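## Task

Close the lid on tip box TB3 and push its front edge fully down so it clicks shut, while the other two boxes keep their lids completely open. It only counts if the lid stays latched with no help from the robot. Afterwards release everything and pull the gripper away.

## Robot and tools

Setup: one robot arm with a single two-finger parallel gripper works over a bench mat holding three loose tip boxes. Identify each box by the ID printed on it, never by tape marks on the bench. All boxes must finish resting flat on the mat, and nothing may be pushed or dropped off the table, since that ends the scene. Occasionally an outside disturbance may briefly pull on something held or nudge a loose object.

Frame: everything is in the scene frame. Its origin sits on the table surface straight under the arm base; +z is up, and +y points left when facing along +x. Distances are metres, rotations are unit quaternions written w first (qw, qx, qy, qz). The base may be slightly tilted, and the reported hand position gets less accurate at long reach.

Gripper: fingers extend along the gripper's own +z axis and close along its y axis. end_effector_position is the spot between the pads when closed, roughly 2 cm short of the fingertips; closing pushes the tips about 10 mm further along +z. Opening is a number from -1 (closed) to +1 (fully open, 0.084 m). grip_measured in results uses this same scale; to keep holding something, command a value clearly lower than grip_measured (lower means tighter, up to about 24 N per pad).

Row format: every command is a row of 8 numbers: x, y, z, qw, qx, qy, qz, opening. x, y, z is an absolute target position for end_effector_position and the quaternion an absolute target orientation, both in the scene frame, so the first seven numbers form a pose; opening is an absolute finger setting. There is one gripper, so one row covers the whole robot.

Tools:
- execute_actions(actions): a list of actions run in sequence. Each action is a table of up to 15 rows, one per control step of 1/30 s; a shorter table repeats its final row until 15 steps pass. An empty list just reports state and images. Each action is rejected if its target lies more than 0.6 m from the gripper's current position along any gripper axis; if the first action fails that test, or any action is malformed, nothing runs. Repeat the desired quaternion in every row to hold orientation rather than copying a possibly drifted reported one.
- move(target, speed, blocking): drives the gripper on a straight line toward one 8-number row (an absolute pose plus opening, applied at the start). speed is the path's top speed in m/s, 0.002 to 0.5, default 0.25; rotation is capped at double that in rad/s. The path lasts 0.5 to 10 s and is cut off after 10 s. It does not avoid obstacles, and the real hand may lag, deviate, or overshoot the speed. With blocking=false you get control back after 0.5 s; other moves and execute_actions are refused until a result shows the move has ended, so use wait or stop.
- wait(seconds): 0 to 10 s, lets time pass holding the last command; returns early if a running move finishes.
- stop(): brakes a running move; the fingers continue whatever they were doing.
- zoom_image(camera, region): enlarges part of a camera's latest image. camera is one of cam_head_left, cam_head_right, cam_high, cam_low, cam_wrist (all 504x504); region is [x0, y0, x1, y1] in pixels from the top-left, no larger than 504 by 504.
- finished_scene(scene): ends scene 1 or 2 irreversibly and reports success, then gives the next task. Answering without a tool call ends all remaining scenes.

Controller behaviour: each step the commanded pose is clipped to within 70 mm and 16 degrees of the measured pose, then solved by damped inverse kinematics, favouring position over orientation. After an action the arm stops at the last clipped pose, so far targets need several actions. Joints move at most 3.14 rad/s. Joint ranges (rad): waist -6.283 to 6.283, shoulder -2.059 to 2.094, upper arm roll -6.283 to 6.283, elbow -0.192 to 3.927, forearm roll -6.283 to 6.283, wrist pitch -1.693 to 3.142, wrist roll -6.283 to 6.283.

Reading results: the state line gives gripper pose and velocities. "Hand target" is the pose being driven toward now. Step readings list positions at some steps; HELD flags steps partly blocked. "pose unreachable" means the clearance check (which treats the base mount as arm) altered or blocked a command. A move adds a "move:" line with its ending (done, off_target, moving, held, fault), the limits that acted (paced = pose clipped; held = some steps blocked, after which motion can suddenly speed up) and distance from target.

Cautions: faster moves and targets set deeper past a contact hit and press harder, so approach the lid slowly and aim only a little below its latch height. If joint torque reaches its limit (waist 47.5, shoulder 47.5, upper arm roll 28.5, elbow 28.5, forearm roll 28.5, wrist pitch 19, wrist roll 19 N m) the arm backs off, freezes 10 s and drops the rest of the call. Holding loads heats motors: MOTOR HOT appears from 65 °C and at 80 °C an OVER-TEMPERATURE FAULT brakes the arm. Avoid slams, drops and hard shoves; when the lid is latched, open the fingers and lift clear before ending the scene.

Each tool is called after ">>>" as name([rows], argument=value, ...), one row to a line, values as JSON.

## Session

>>> execute_actions(actions=[])

Scene clock: 0.00 s.
end_effector_position=(+0.2761, +0.0781, +0.2850) grip_measured=+1.00 end_effector_quat_wxyz=(+0.202, +0.923, -0.324, -0.037) end_effector_velocity=(-0.000, -0.000, -0.000) end_effector_angular_velocity=(-0.001, +0.002, -0.001)
Joint positions: [ 0.224 -0.401  0.338  0.754 -0.13   1.445  1.106  0.084]
Joint velocities: [-0.     0.001  0.    -0.001  0.     0.001  0.     0.   ]
Hand target: +0.276, +0.078, +0.285; +0.202, +0.923, -0.324, -0.037

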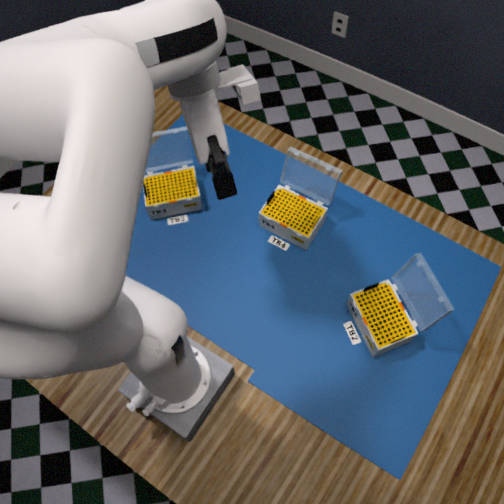

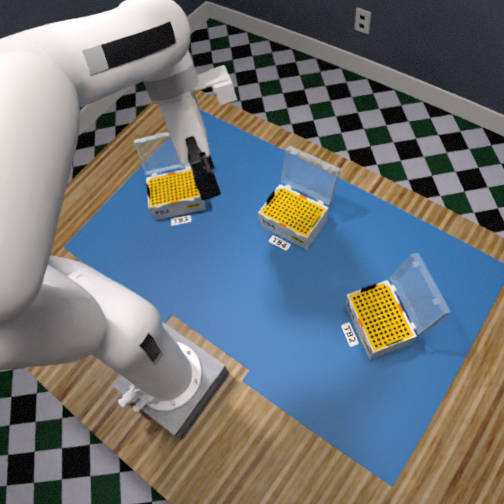

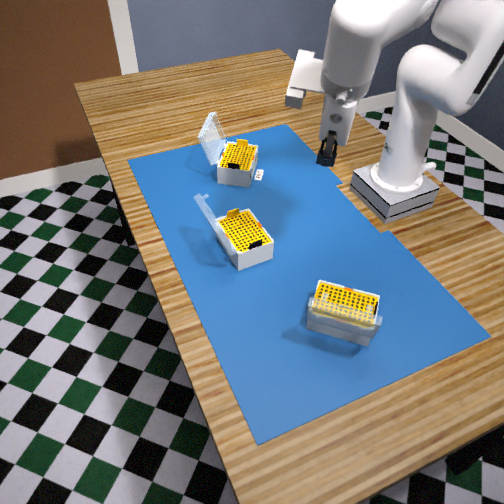

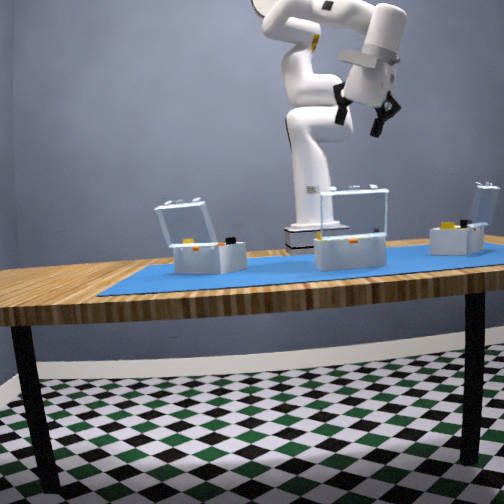

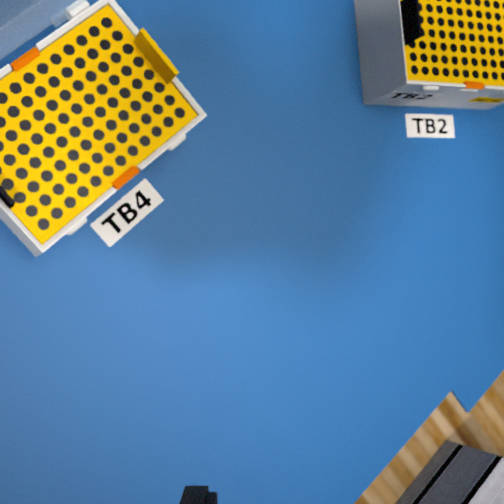

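>>> zoom_image(camera="cam_head_left", region=[120, 120, 460, 370])

>>> zoom_image(camera="cam_head_right", region=[120, 120, 460, 370])

Region (120, 120, 460, 370) of cam_head_left's 504x504 image, scaled by 1.482, with more detail than that image has; it fills the top 371 rows of this view, and the rest is white.

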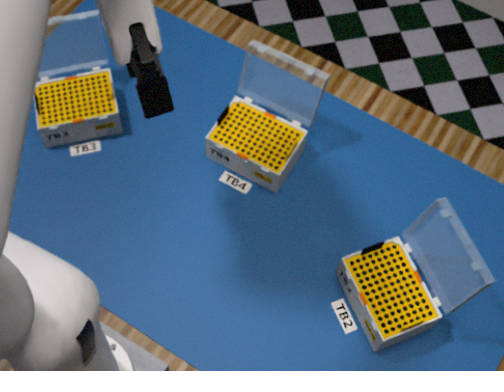

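Region (120, 120, 460, 370) of cam_head_right's 504x504 image, scaled by 1.482, with more detail than that image has; it fills the top 371 rows of this view, and the rest is white.

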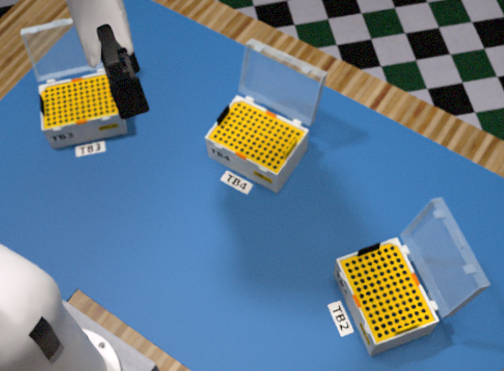

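>>> zoom_image(camera="cam_head_left", region=[130, 170, 230, 240])

>>> zoom_image(camera="cam_head_left", region=[250, 190, 350, 260])

>>> zoom_image(camera="cam_head_left", region=[330, 280, 430, 370])

Region (130, 170, 230, 240) of cam_head_left's 504x504 image, scaled by 5.040, with more detail than that image has; it fills the top 353 rows of this view, and the rest is white.

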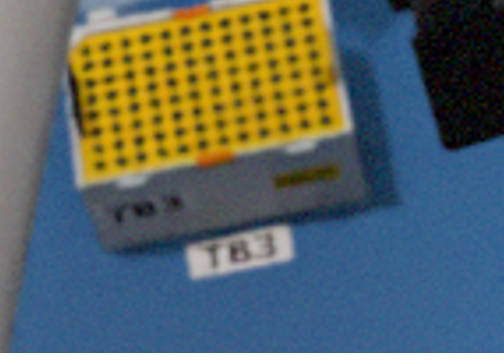

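Region (250, 190, 350, 260) of cam_head_left's 504x504 image, scaled by 5.040, with more detail than that image has; it fills the top 353 rows of this view, and the rest is white.

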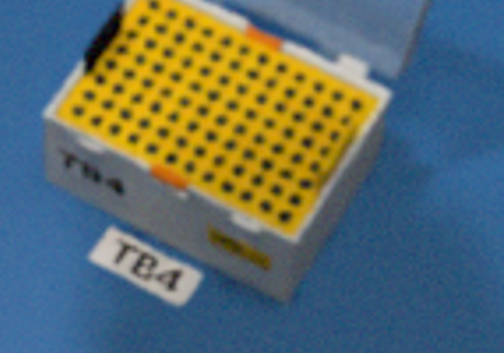

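Region (330, 280, 430, 370) of cam_head_left's 504x504 image, scaled by 5.040, with more detail than that image has; it fills the top 454 rows of this view, and the rest is white.

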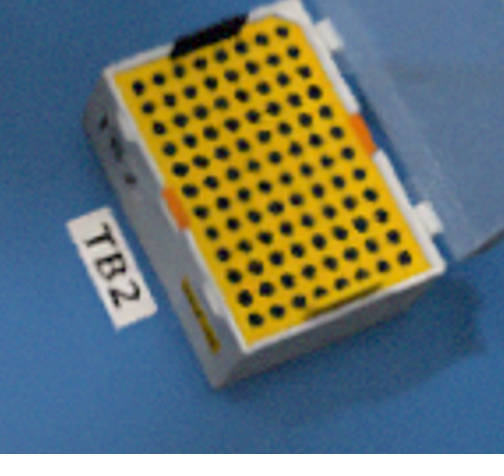

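>>> zoom_image(camera="cam_wrist", region=[340, 0, 504, 150])

>>> zoom_image(camera="cam_wrist", region=[0, 100, 250, 300])

Region (340, 0, 504, 150) of cam_wrist's 504x504 image, scaled by 3.073, with more detail than that image has; it fills the top 461 rows of this view, and the rest is white.

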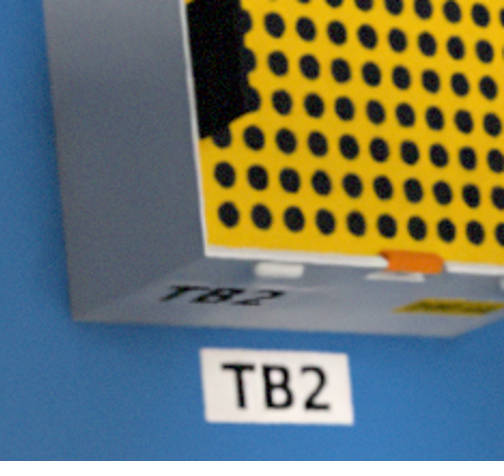

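Region (0, 100, 250, 300) of cam_wrist's 504x504 image, scaled by 2.016, with more detail than that image has; it fills the top 403 rows of this view, and the rest is white.

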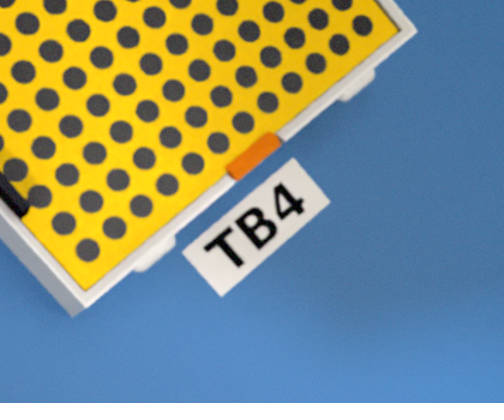

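>>> move(target=[0.3, 0.15, 0.35, 0, 1, 0, 0, 1])

Scene clock: 30.53 s.
end_effector_position=(+0.2995, +0.1501, +0.3496) grip_measured=+1.00 end_effector_quat_wxyz=(+0.000, +1.000, -0.001, +0.000) end_effector_velocity=(+0.000, +0.001, +0.001) end_effector_angular_velocity=(+0.007, +0.000, +0.012)
Joint positions: [ 0.423 -0.539  0.147  0.807  0.067  1.32   0.407  0.084]
Joint velocities: [ 0.003  0.    -0.004  0.001  0.004 -0.002 -0.013 -0.   ]
Hand target: +0.300, +0.150, +0.350; -0.000, +1.000, -0.000, +0.000
Off the commanded pose: 0.001 m, 0 deg.
move: done

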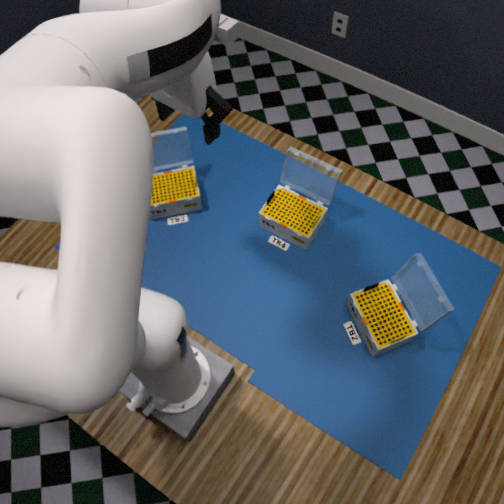

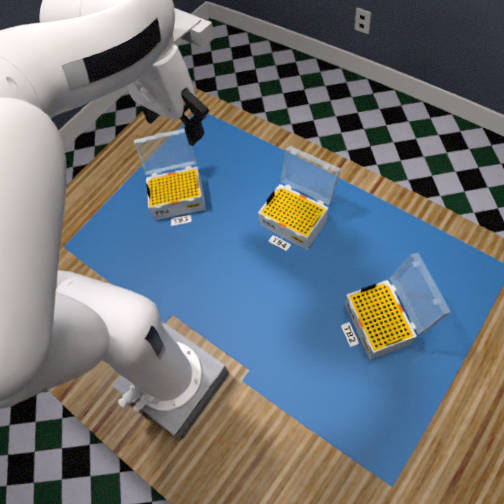

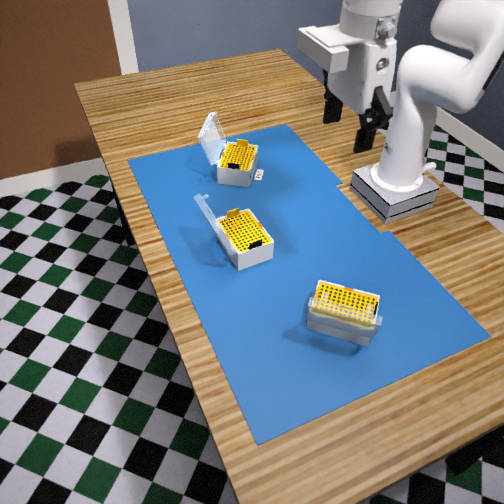

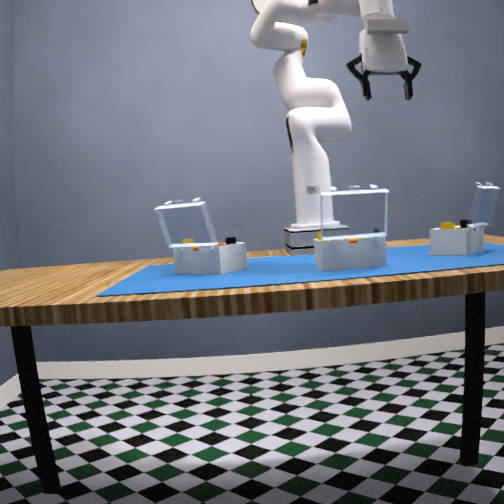

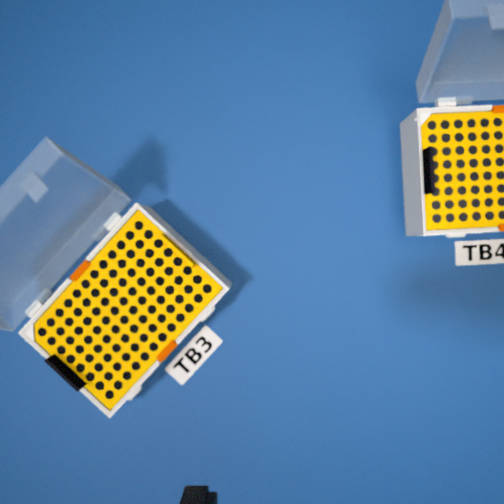

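>>> move(target=[0.2, 0.08, 0.25, -0.131, 0.868, 0.36, 0.316, 1])

Scene clock: 54.20 s.
end_effector_position=(+0.2088, +0.0871, +0.2541) grip_measured=+1.00 end_effector_quat_wxyz=(-0.114, +0.889, +0.347, +0.276) end_effector_velocity=(-0.001, +0.001, -0.001) end_effector_angular_velocity=(+0.000, +0.005, +0.003)
Joint positions: [ 0.348 -1.923 -0.354 -0.133 -0.054  1.242 -0.497  0.084]
Joint velocities: [ 0.003  0.002 -0.001 -0.002 -0.001  0.     0.002 -0.   ]
Hand target: +0.209, +0.087, +0.254; -0.114, +0.889, +0.347, +0.276
Off the commanded pose: 0.012 m, 6 deg.
move: held; limits=held; held on 6 of 72 steps, including the last
pose unreachable: on one or more control steps of this call, first in action 0 (counted from 0), an arm could not follow its commanded pose, so it was not sent that pose on those steps. On the call's last step it was still not sent that pose. It may still have moved: this result reports where it is.
cause: the commanded pose would bring two parts of the arm too close to each other (joints 2 (shoulder) to 5 (forearm roll) lie between them).

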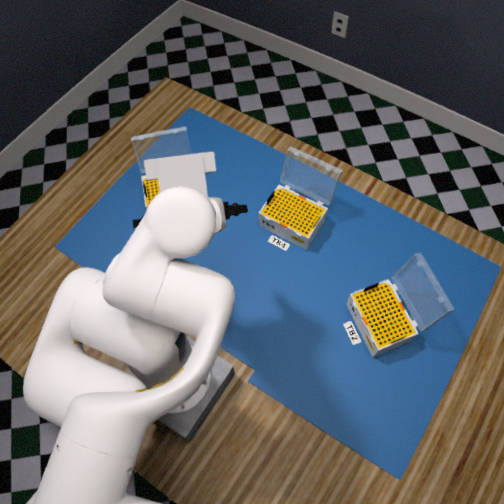

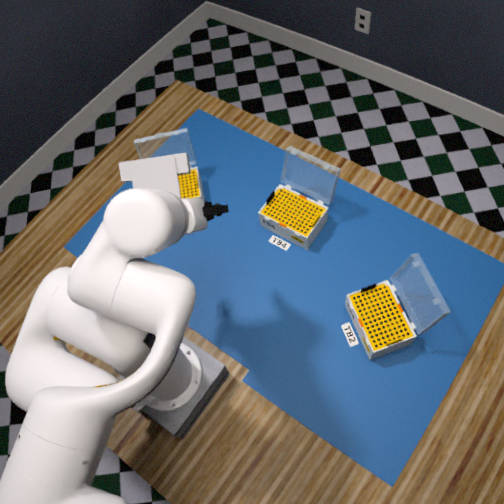

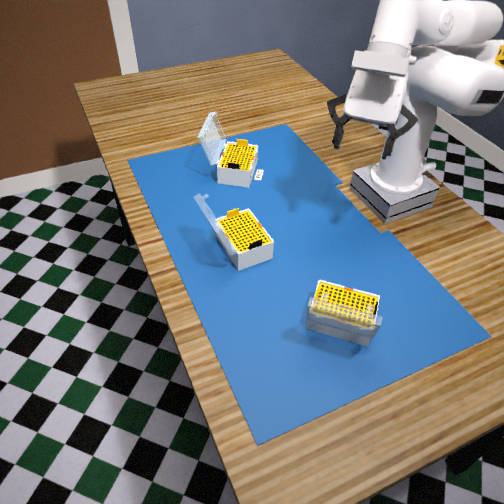

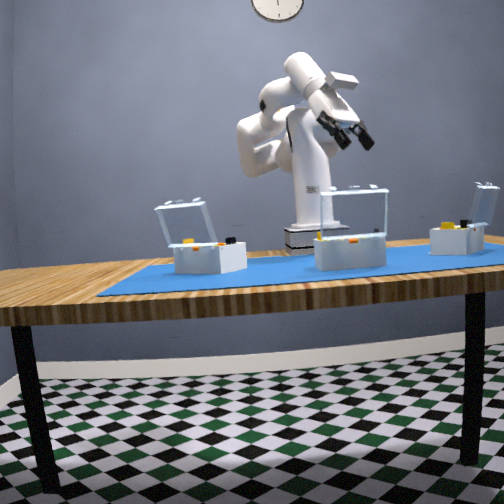

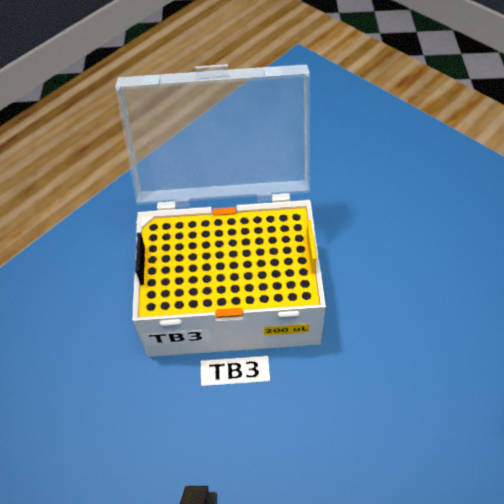

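>>> move(target=[0.3, 0.2, 0.35, 0, 0.917, 0.399, 0, 1])

Scene clock: 66.93 s.
end_effector_position=(+0.2983, +0.2005, +0.3509) grip_measured=+1.00 end_effector_quat_wxyz=(-0.001, +0.916, +0.401, +0.001) end_effector_velocity=(+0.000, +0.000, +0.000) end_effector_angular_velocity=(-0.009, +0.010, +0.000)
Joint positions: [ 0.747 -0.446 -0.009  0.874 -0.015  1.297 -0.209  0.084]
Joint velocities: [ 0.     0.013  0.001  0.013 -0.001  0.014  0.001  0.   ]
Hand target: +0.298, +0.201, +0.351; -0.001, +0.916, +0.401, +0.001
Off the commanded pose: 0.002 m, 0 deg.
move: done; limits=paced

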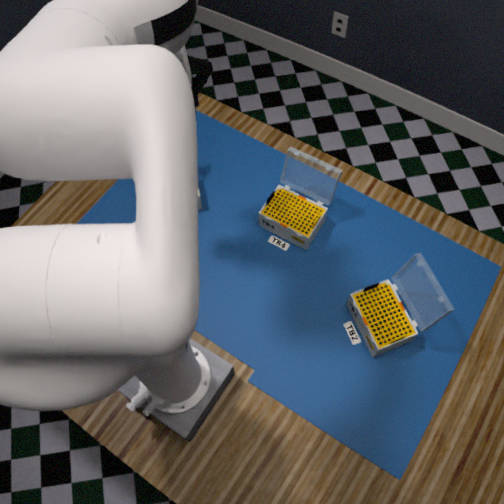

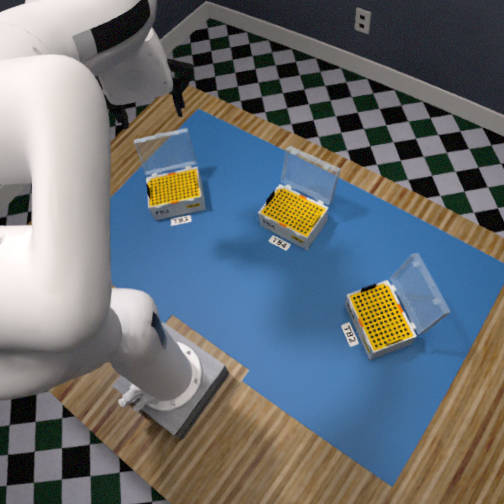

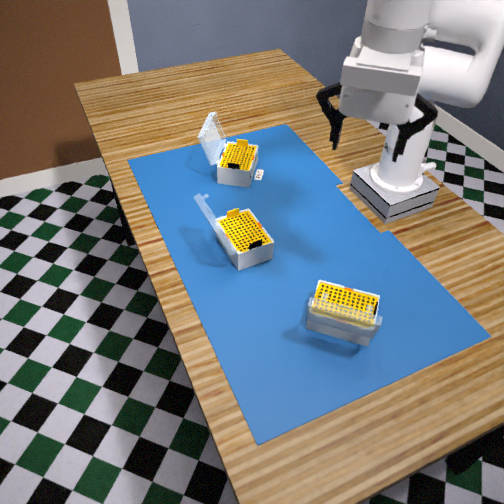

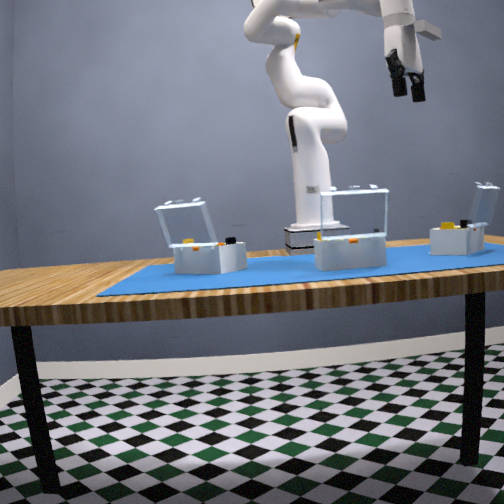

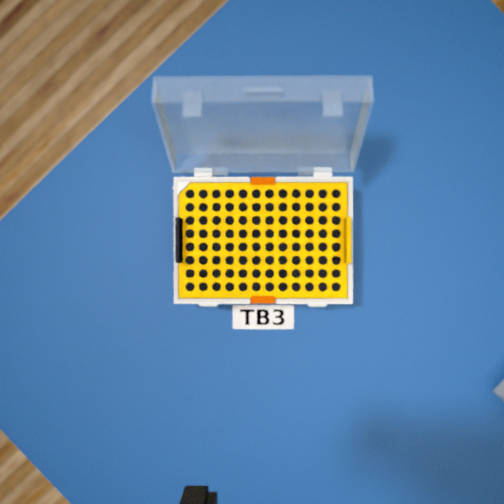

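>>> move(target=[0.334, 0.237, 0.35, 0, 0.917, 0.399, 0, -1])

Scene clock: 84.57 s.
end_effector_position=(+0.3336, +0.2370, +0.3503) grip_measured=-1.00 end_effector_quat_wxyz=(-0.000, +0.917, +0.399, +0.000) end_effector_velocity=(+0.002, +0.002, -0.000) end_effector_angular_velocity=(-0.002, +0.001, -0.001)
Joint positions: [ 0.755 -0.271  0.006  1.023 -0.012  1.275 -0.185  0.   ]
Joint velocities: [ 0.     0.009  0.001  0.008 -0.     0.001  0.002  0.   ]
Hand target: +0.334, +0.237, +0.350; -0.000, +0.917, +0.399, -0.000
Off the commanded pose: 0.000 m, 0 deg.
move: done

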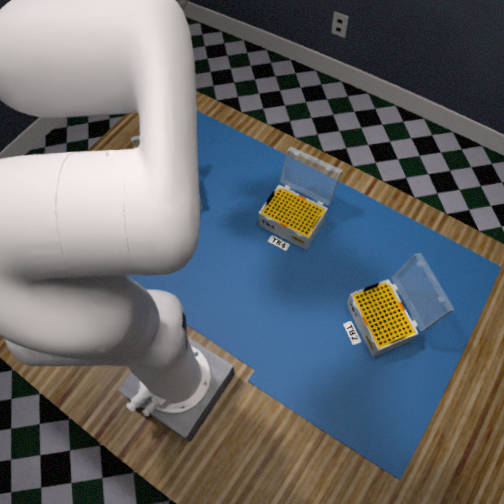

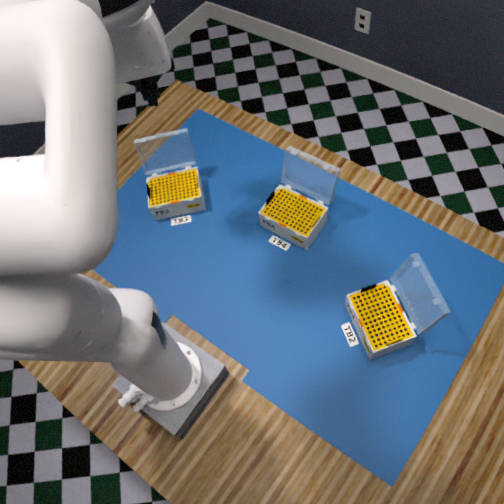

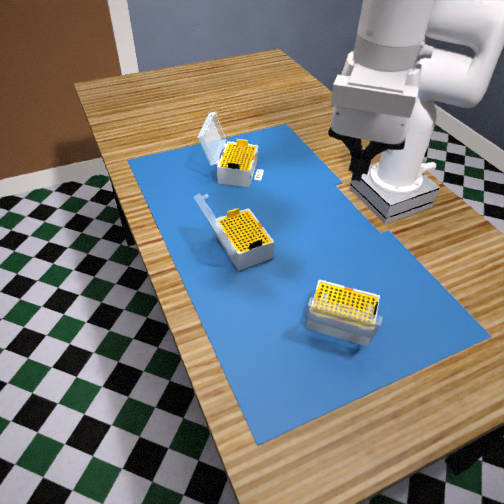

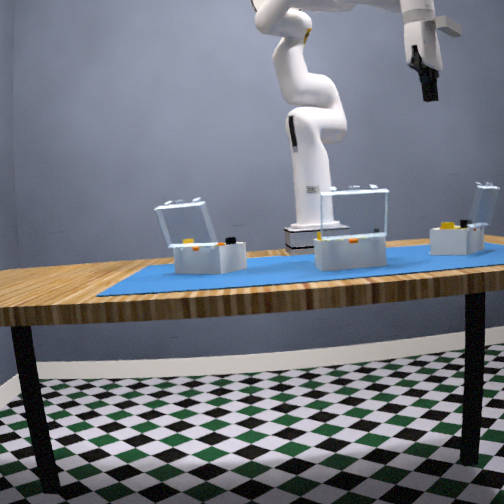

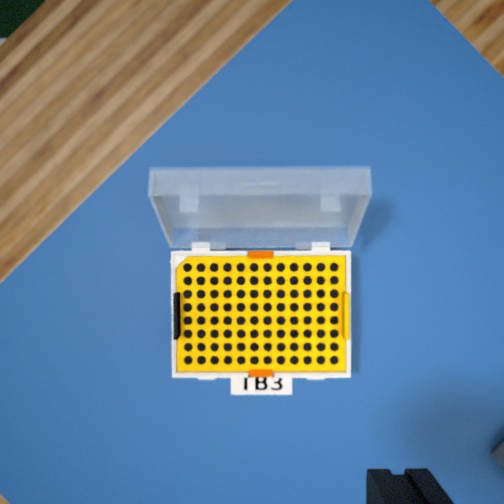

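>>> move(target=[0.412, 0.359, 0.2, 0, 0.917, 0.399, 0, -1])

Scene clock: 104.23 s.
end_effector_position=(+0.4114, +0.3596, +0.2010) grip_measured=-1.00 end_effector_quat_wxyz=(-0.001, +0.917, +0.399, +0.000) end_effector_velocity=(+0.001, +0.001, -0.002) end_effector_angular_velocity=(-0.001, +0.002, +0.000)
Joint positions: [ 0.805  0.307  0.055  1.264 -0.037  0.94  -0.071  0.   ]
Joint velocities: [ 0.001  0.009 -0.     0.007 -0.001  0.     0.001  0.   ]
Hand target: +0.411, +0.360, +0.201; -0.001, +0.917, +0.399, -0.000
Off the commanded pose: 0.001 m, 0 deg.
move: done

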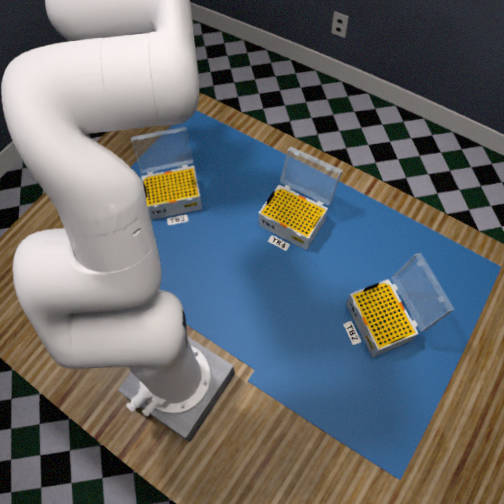

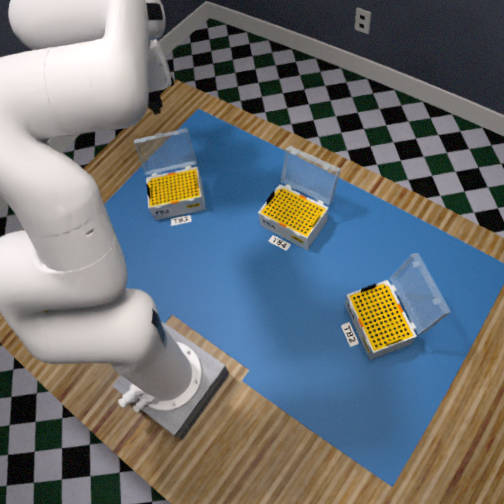

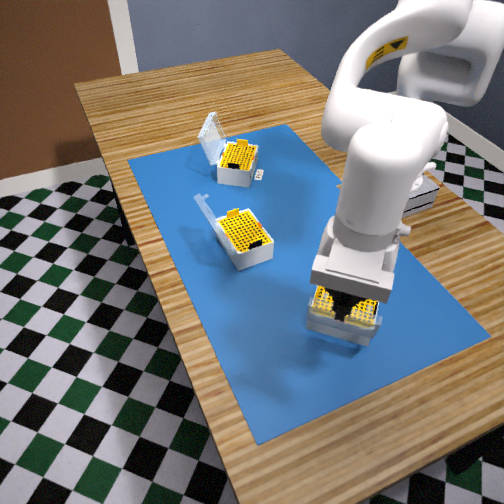

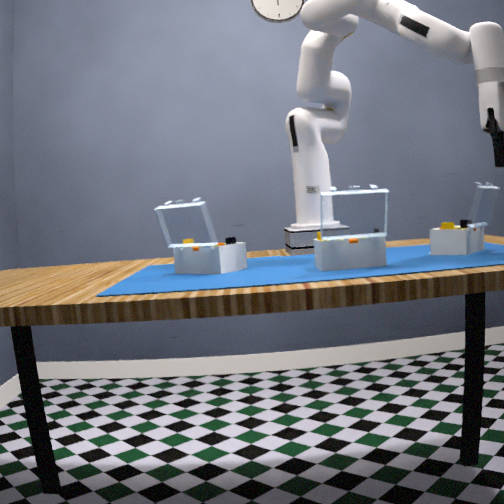

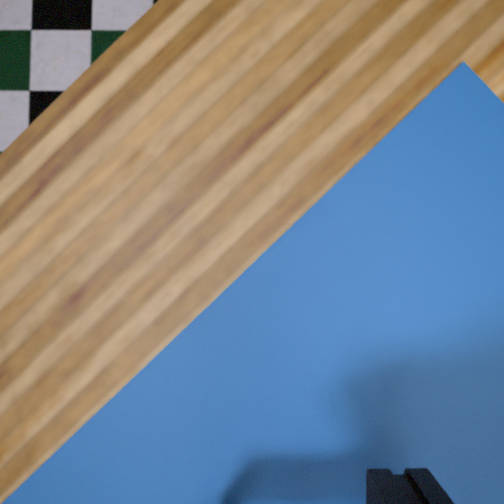

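>>> move(target=[0.412, 0.359, 0.2, 0, -0.399, 0.917, 0, -1], speed=0.5)

Scene clock: 119.37 s.
end_effector_position=(+0.4120, +0.3591, +0.2001) grip_measured=-1.00 end_effector_quat_wxyz=(+0.000, -0.399, +0.917, -0.001) end_effector_velocity=(+0.000, +0.000, +0.001) end_effector_angular_velocity=(+0.003, +0.001, +0.009)
Joint positions: [ 0.427  0.342  0.473  1.269 -0.21   0.954 -3.094  0.   ]
Joint velocities: [-0.003 -0.     0.002  0.001  0.003 -0.    -0.012  0.   ]
Hand target: +0.412, +0.359, +0.200; +0.000, -0.399, +0.917, -0.001
Off the commanded pose: 0.000 m, 0 deg.
move: done

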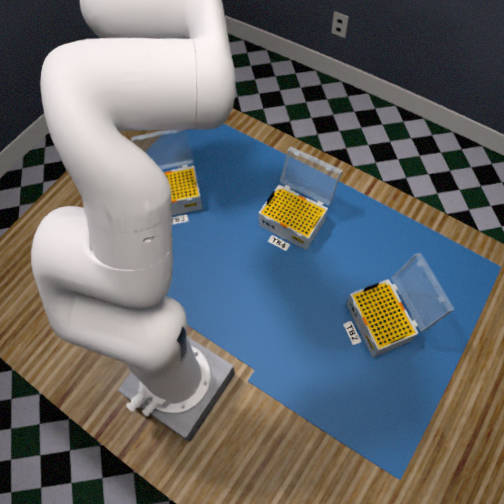

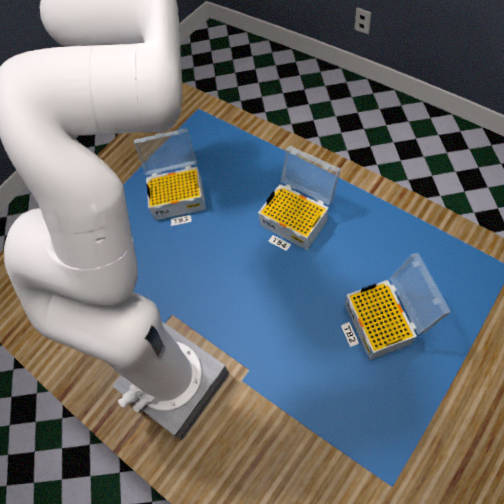

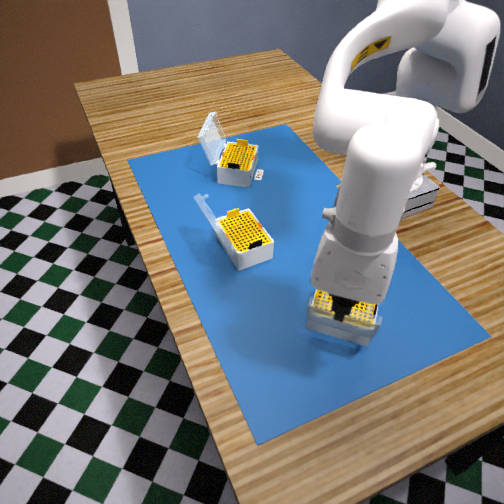

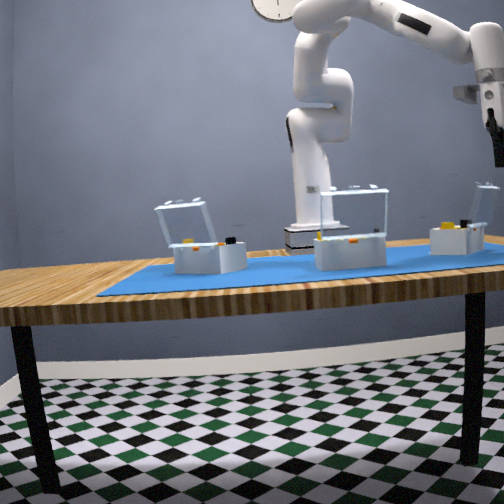

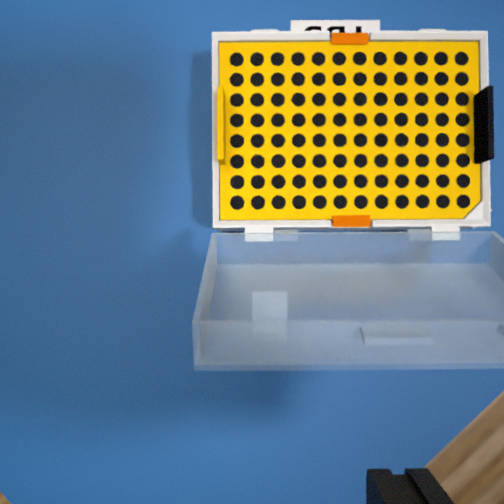

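>>> move(target=[0.403, 0.368, 0.135, 0, -0.399, 0.917, 0, -1], speed=0.1)

Scene clock: 129.03 s.
end_effector_position=(+0.4032, +0.3681, +0.1357) grip_measured=-1.00 end_effector_quat_wxyz=(+0.000, -0.399, +0.917, +0.000) end_effector_velocity=(-0.001, -0.000, -0.004) end_effector_angular_velocity=(-0.002, +0.002, +0.001)
Joint positions: [ 0.466  0.449  0.446  1.214 -0.283  0.806 -3.023  0.   ]
Joint velocities: [ 0.003  0.007 -0.002 -0.003 -0.004 -0.006  0.004  0.   ]
Hand target: +0.403, +0.368, +0.135; +0.000, -0.399, +0.917, +0.000
Off the commanded pose: 0.001 m, 0 deg.
move: done

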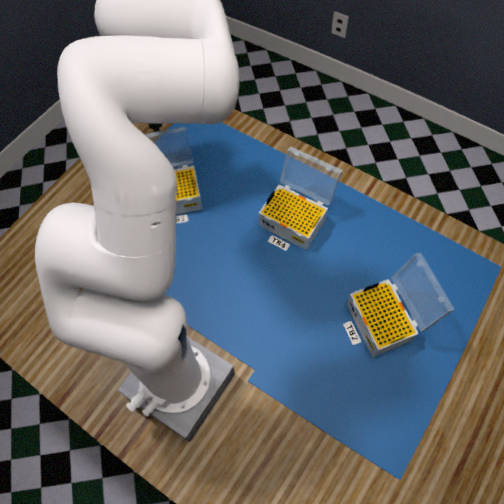

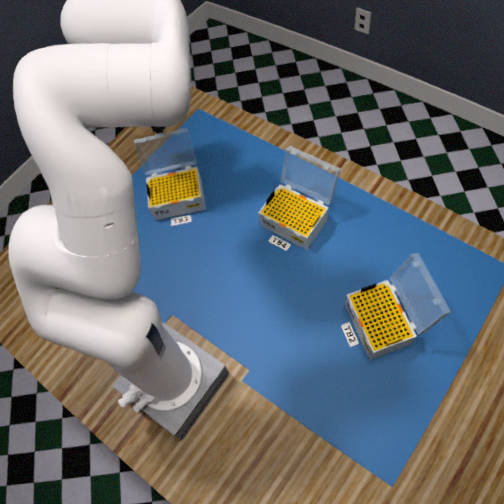

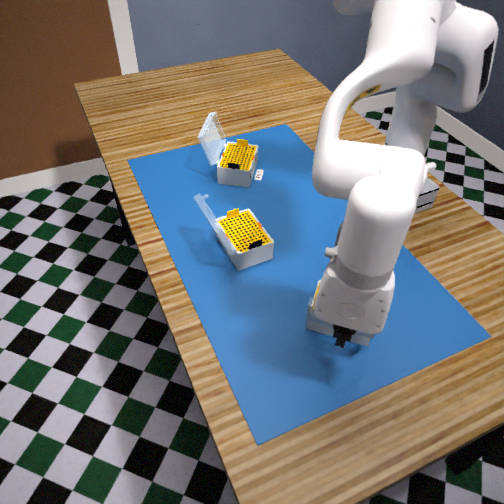

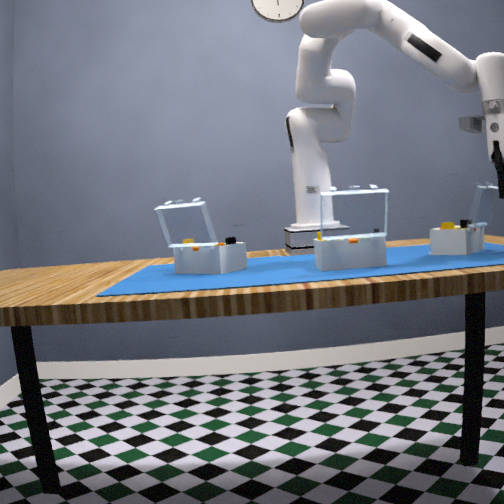

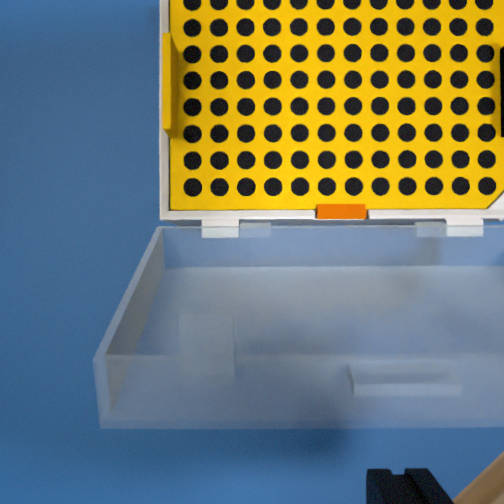

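>>> move(target=[0.403, 0.368, 0.115, 0, -0.399, 0.917, 0, -1], speed=0.05)

>>> move(target=[0.369, 0.331, 0.115, 0, -0.399, 0.917, 0, -1], speed=0.04)

Scene clock: 135.03 s.
end_effector_position=(+0.4031, +0.3681, +0.1154) grip_measured=-1.00 end_effector_quat_wxyz=(+0.000, -0.399, +0.917, +0.000) end_effector_velocity=(+0.001, +0.001, -0.001) end_effector_angular_velocity=(+0.002, -0.003, +0.000)
Joint positions: [ 0.477  0.488  0.43   1.207 -0.309  0.763 -3.006  0.   ]
Joint velocities: [ 0.002  0.003 -0.002  0.001 -0.004 -0.005  0.003  0.   ]
Hand target: +0.403, +0.368, +0.115; -0.000, -0.399, +0.917, +0.000
Off the commanded pose: 0.000 m, 0 deg.
move: done

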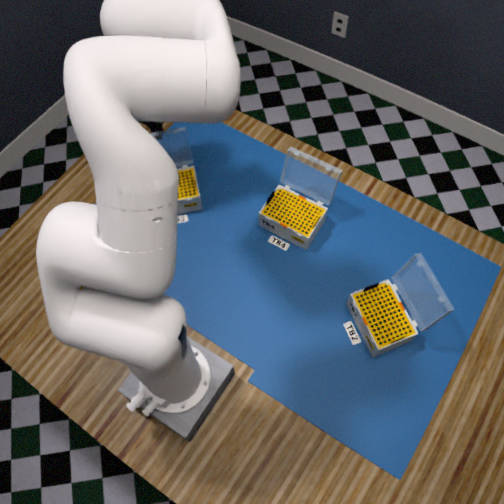

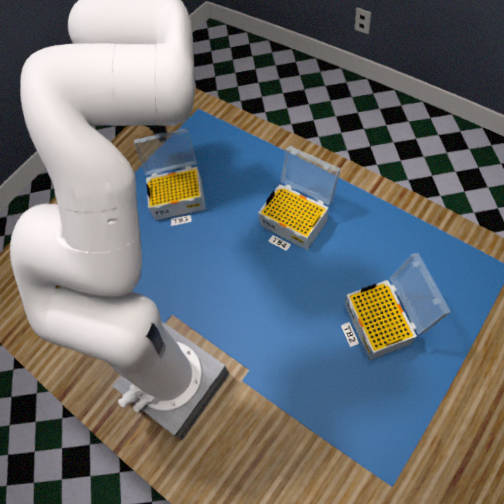

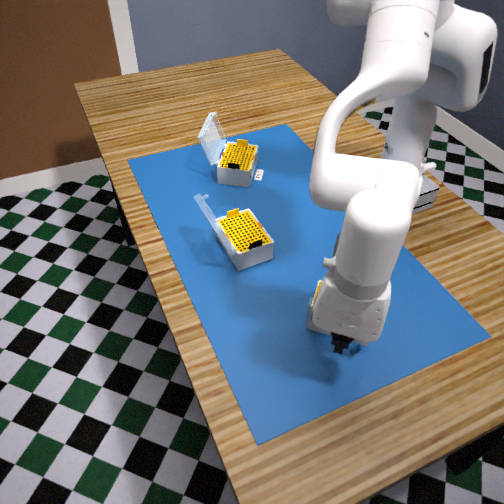

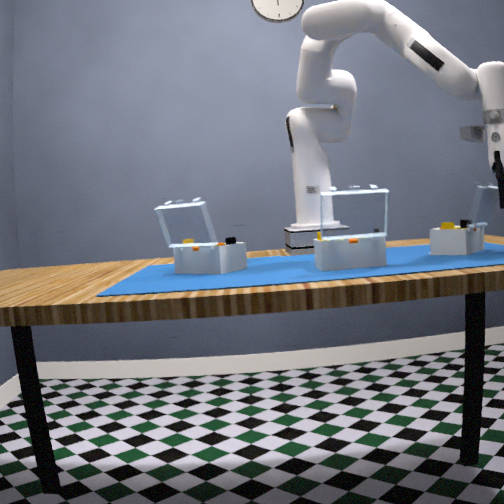

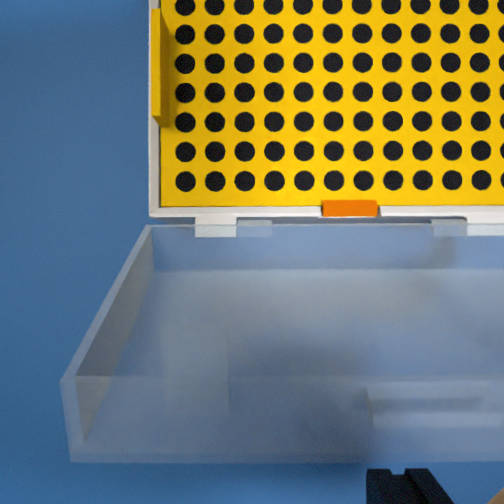

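Scene clock: 136.67 s.
end_effector_position=(+0.3693, +0.3309, +0.1148) grip_measured=-1.00 end_effector_quat_wxyz=(-0.000, -0.399, +0.917, -0.000) end_effector_velocity=(-0.001, -0.001, -0.001) end_effector_angular_velocity=(+0.001, +0.001, -0.001)
Joint positions: [ 0.418  0.35   0.455  0.993 -0.268  0.677 -3.033  0.   ]
Joint velocities: [-0.002 -0.004  0.001 -0.008  0.003 -0.004 -0.001  0.   ]
Hand target: +0.369, +0.331, +0.115; -0.000, -0.399, +0.917, -0.000
Off the commanded pose: 0.000 m, 0 deg.
move: done

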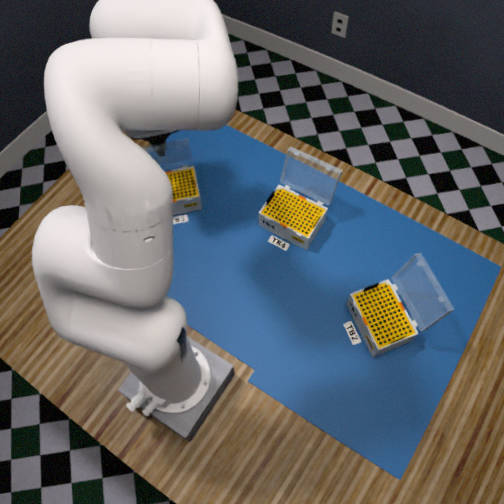

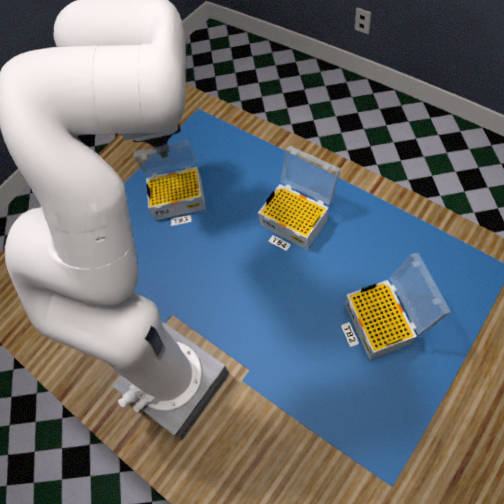

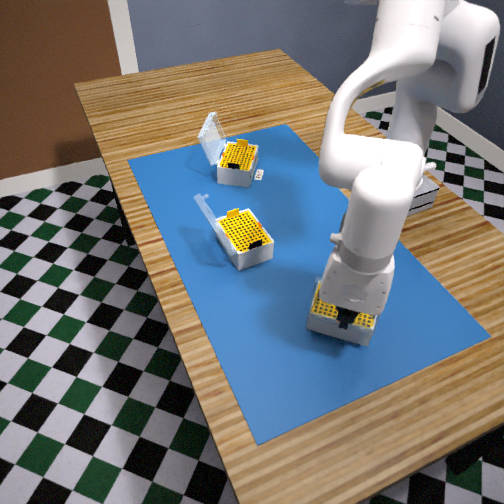

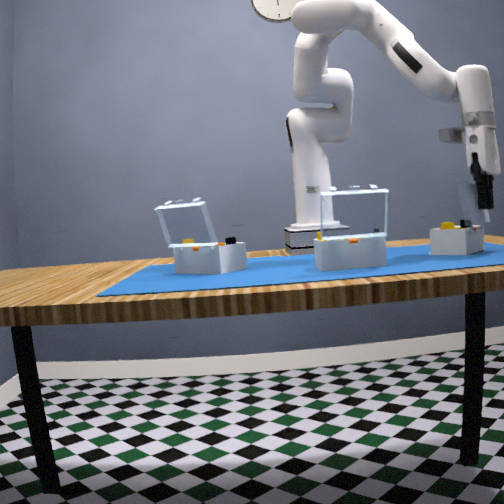

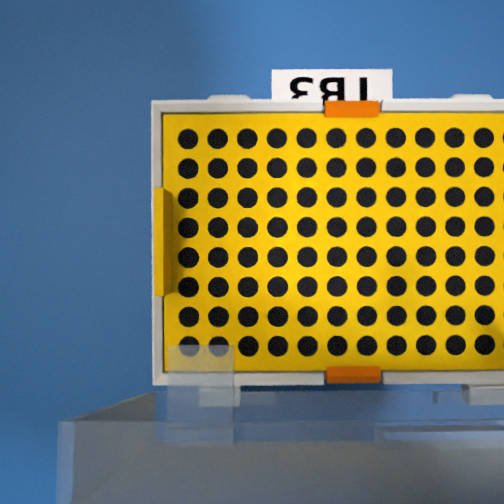

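>>> move(target=[0.335, 0.294, 0.105, 0, -0.399, 0.917, 0, -1], speed=0.04)

Scene clock: 145.27 s.
end_effector_position=(+0.3354, +0.2940, +0.1049) grip_measured=-1.00 end_effector_quat_wxyz=(-0.000, -0.399, +0.917, -0.000) end_effector_velocity=(-0.002, -0.002, -0.000) end_effector_angular_velocity=(+0.001, -0.000, -0.001)
Joint positions: [ 0.371  0.235  0.474  0.794 -0.223  0.577 -3.071  0.   ]
Joint velocities: [-0.003 -0.006  0.001 -0.01   0.004 -0.006 -0.002  0.   ]
Hand target: +0.335, +0.294, +0.105; -0.000, -0.399, +0.917, -0.000
Off the commanded pose: 0.000 m, 0 deg.
move: done

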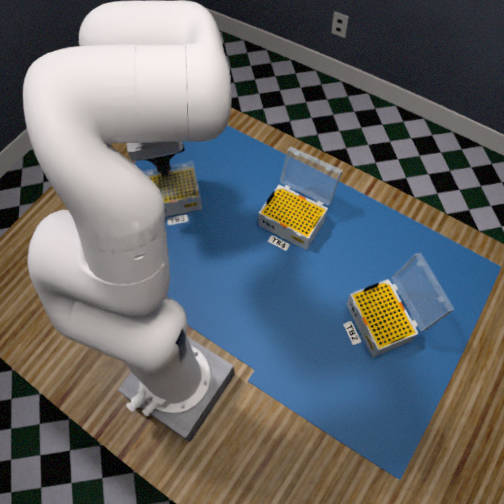

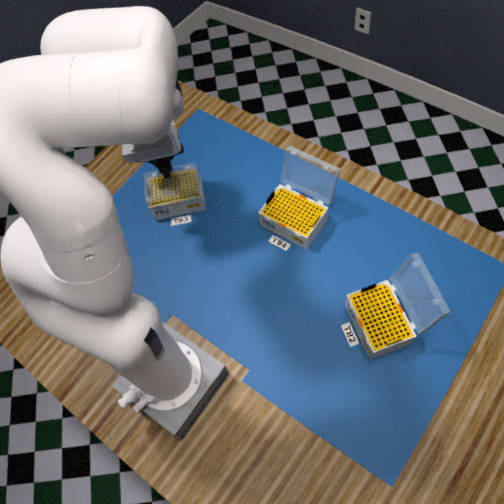

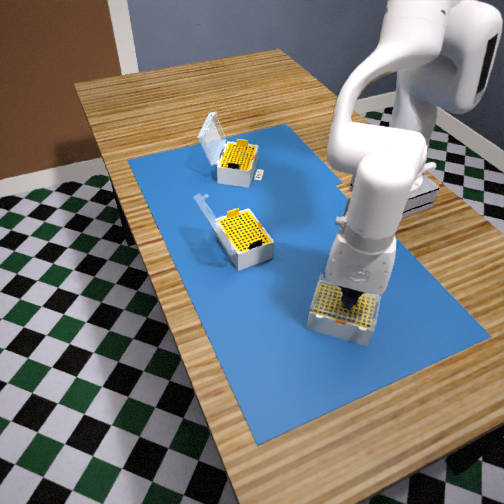

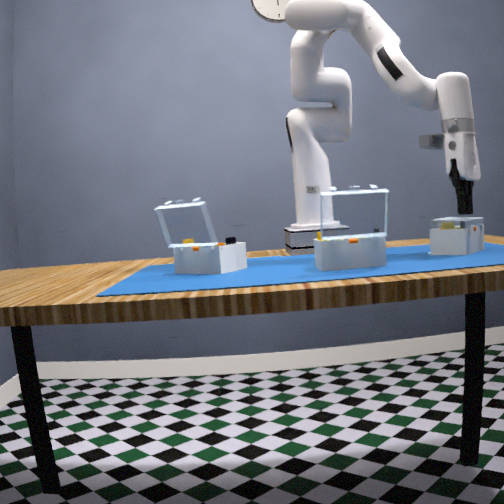

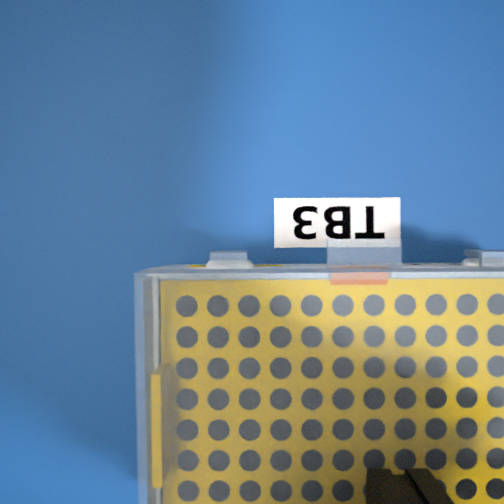

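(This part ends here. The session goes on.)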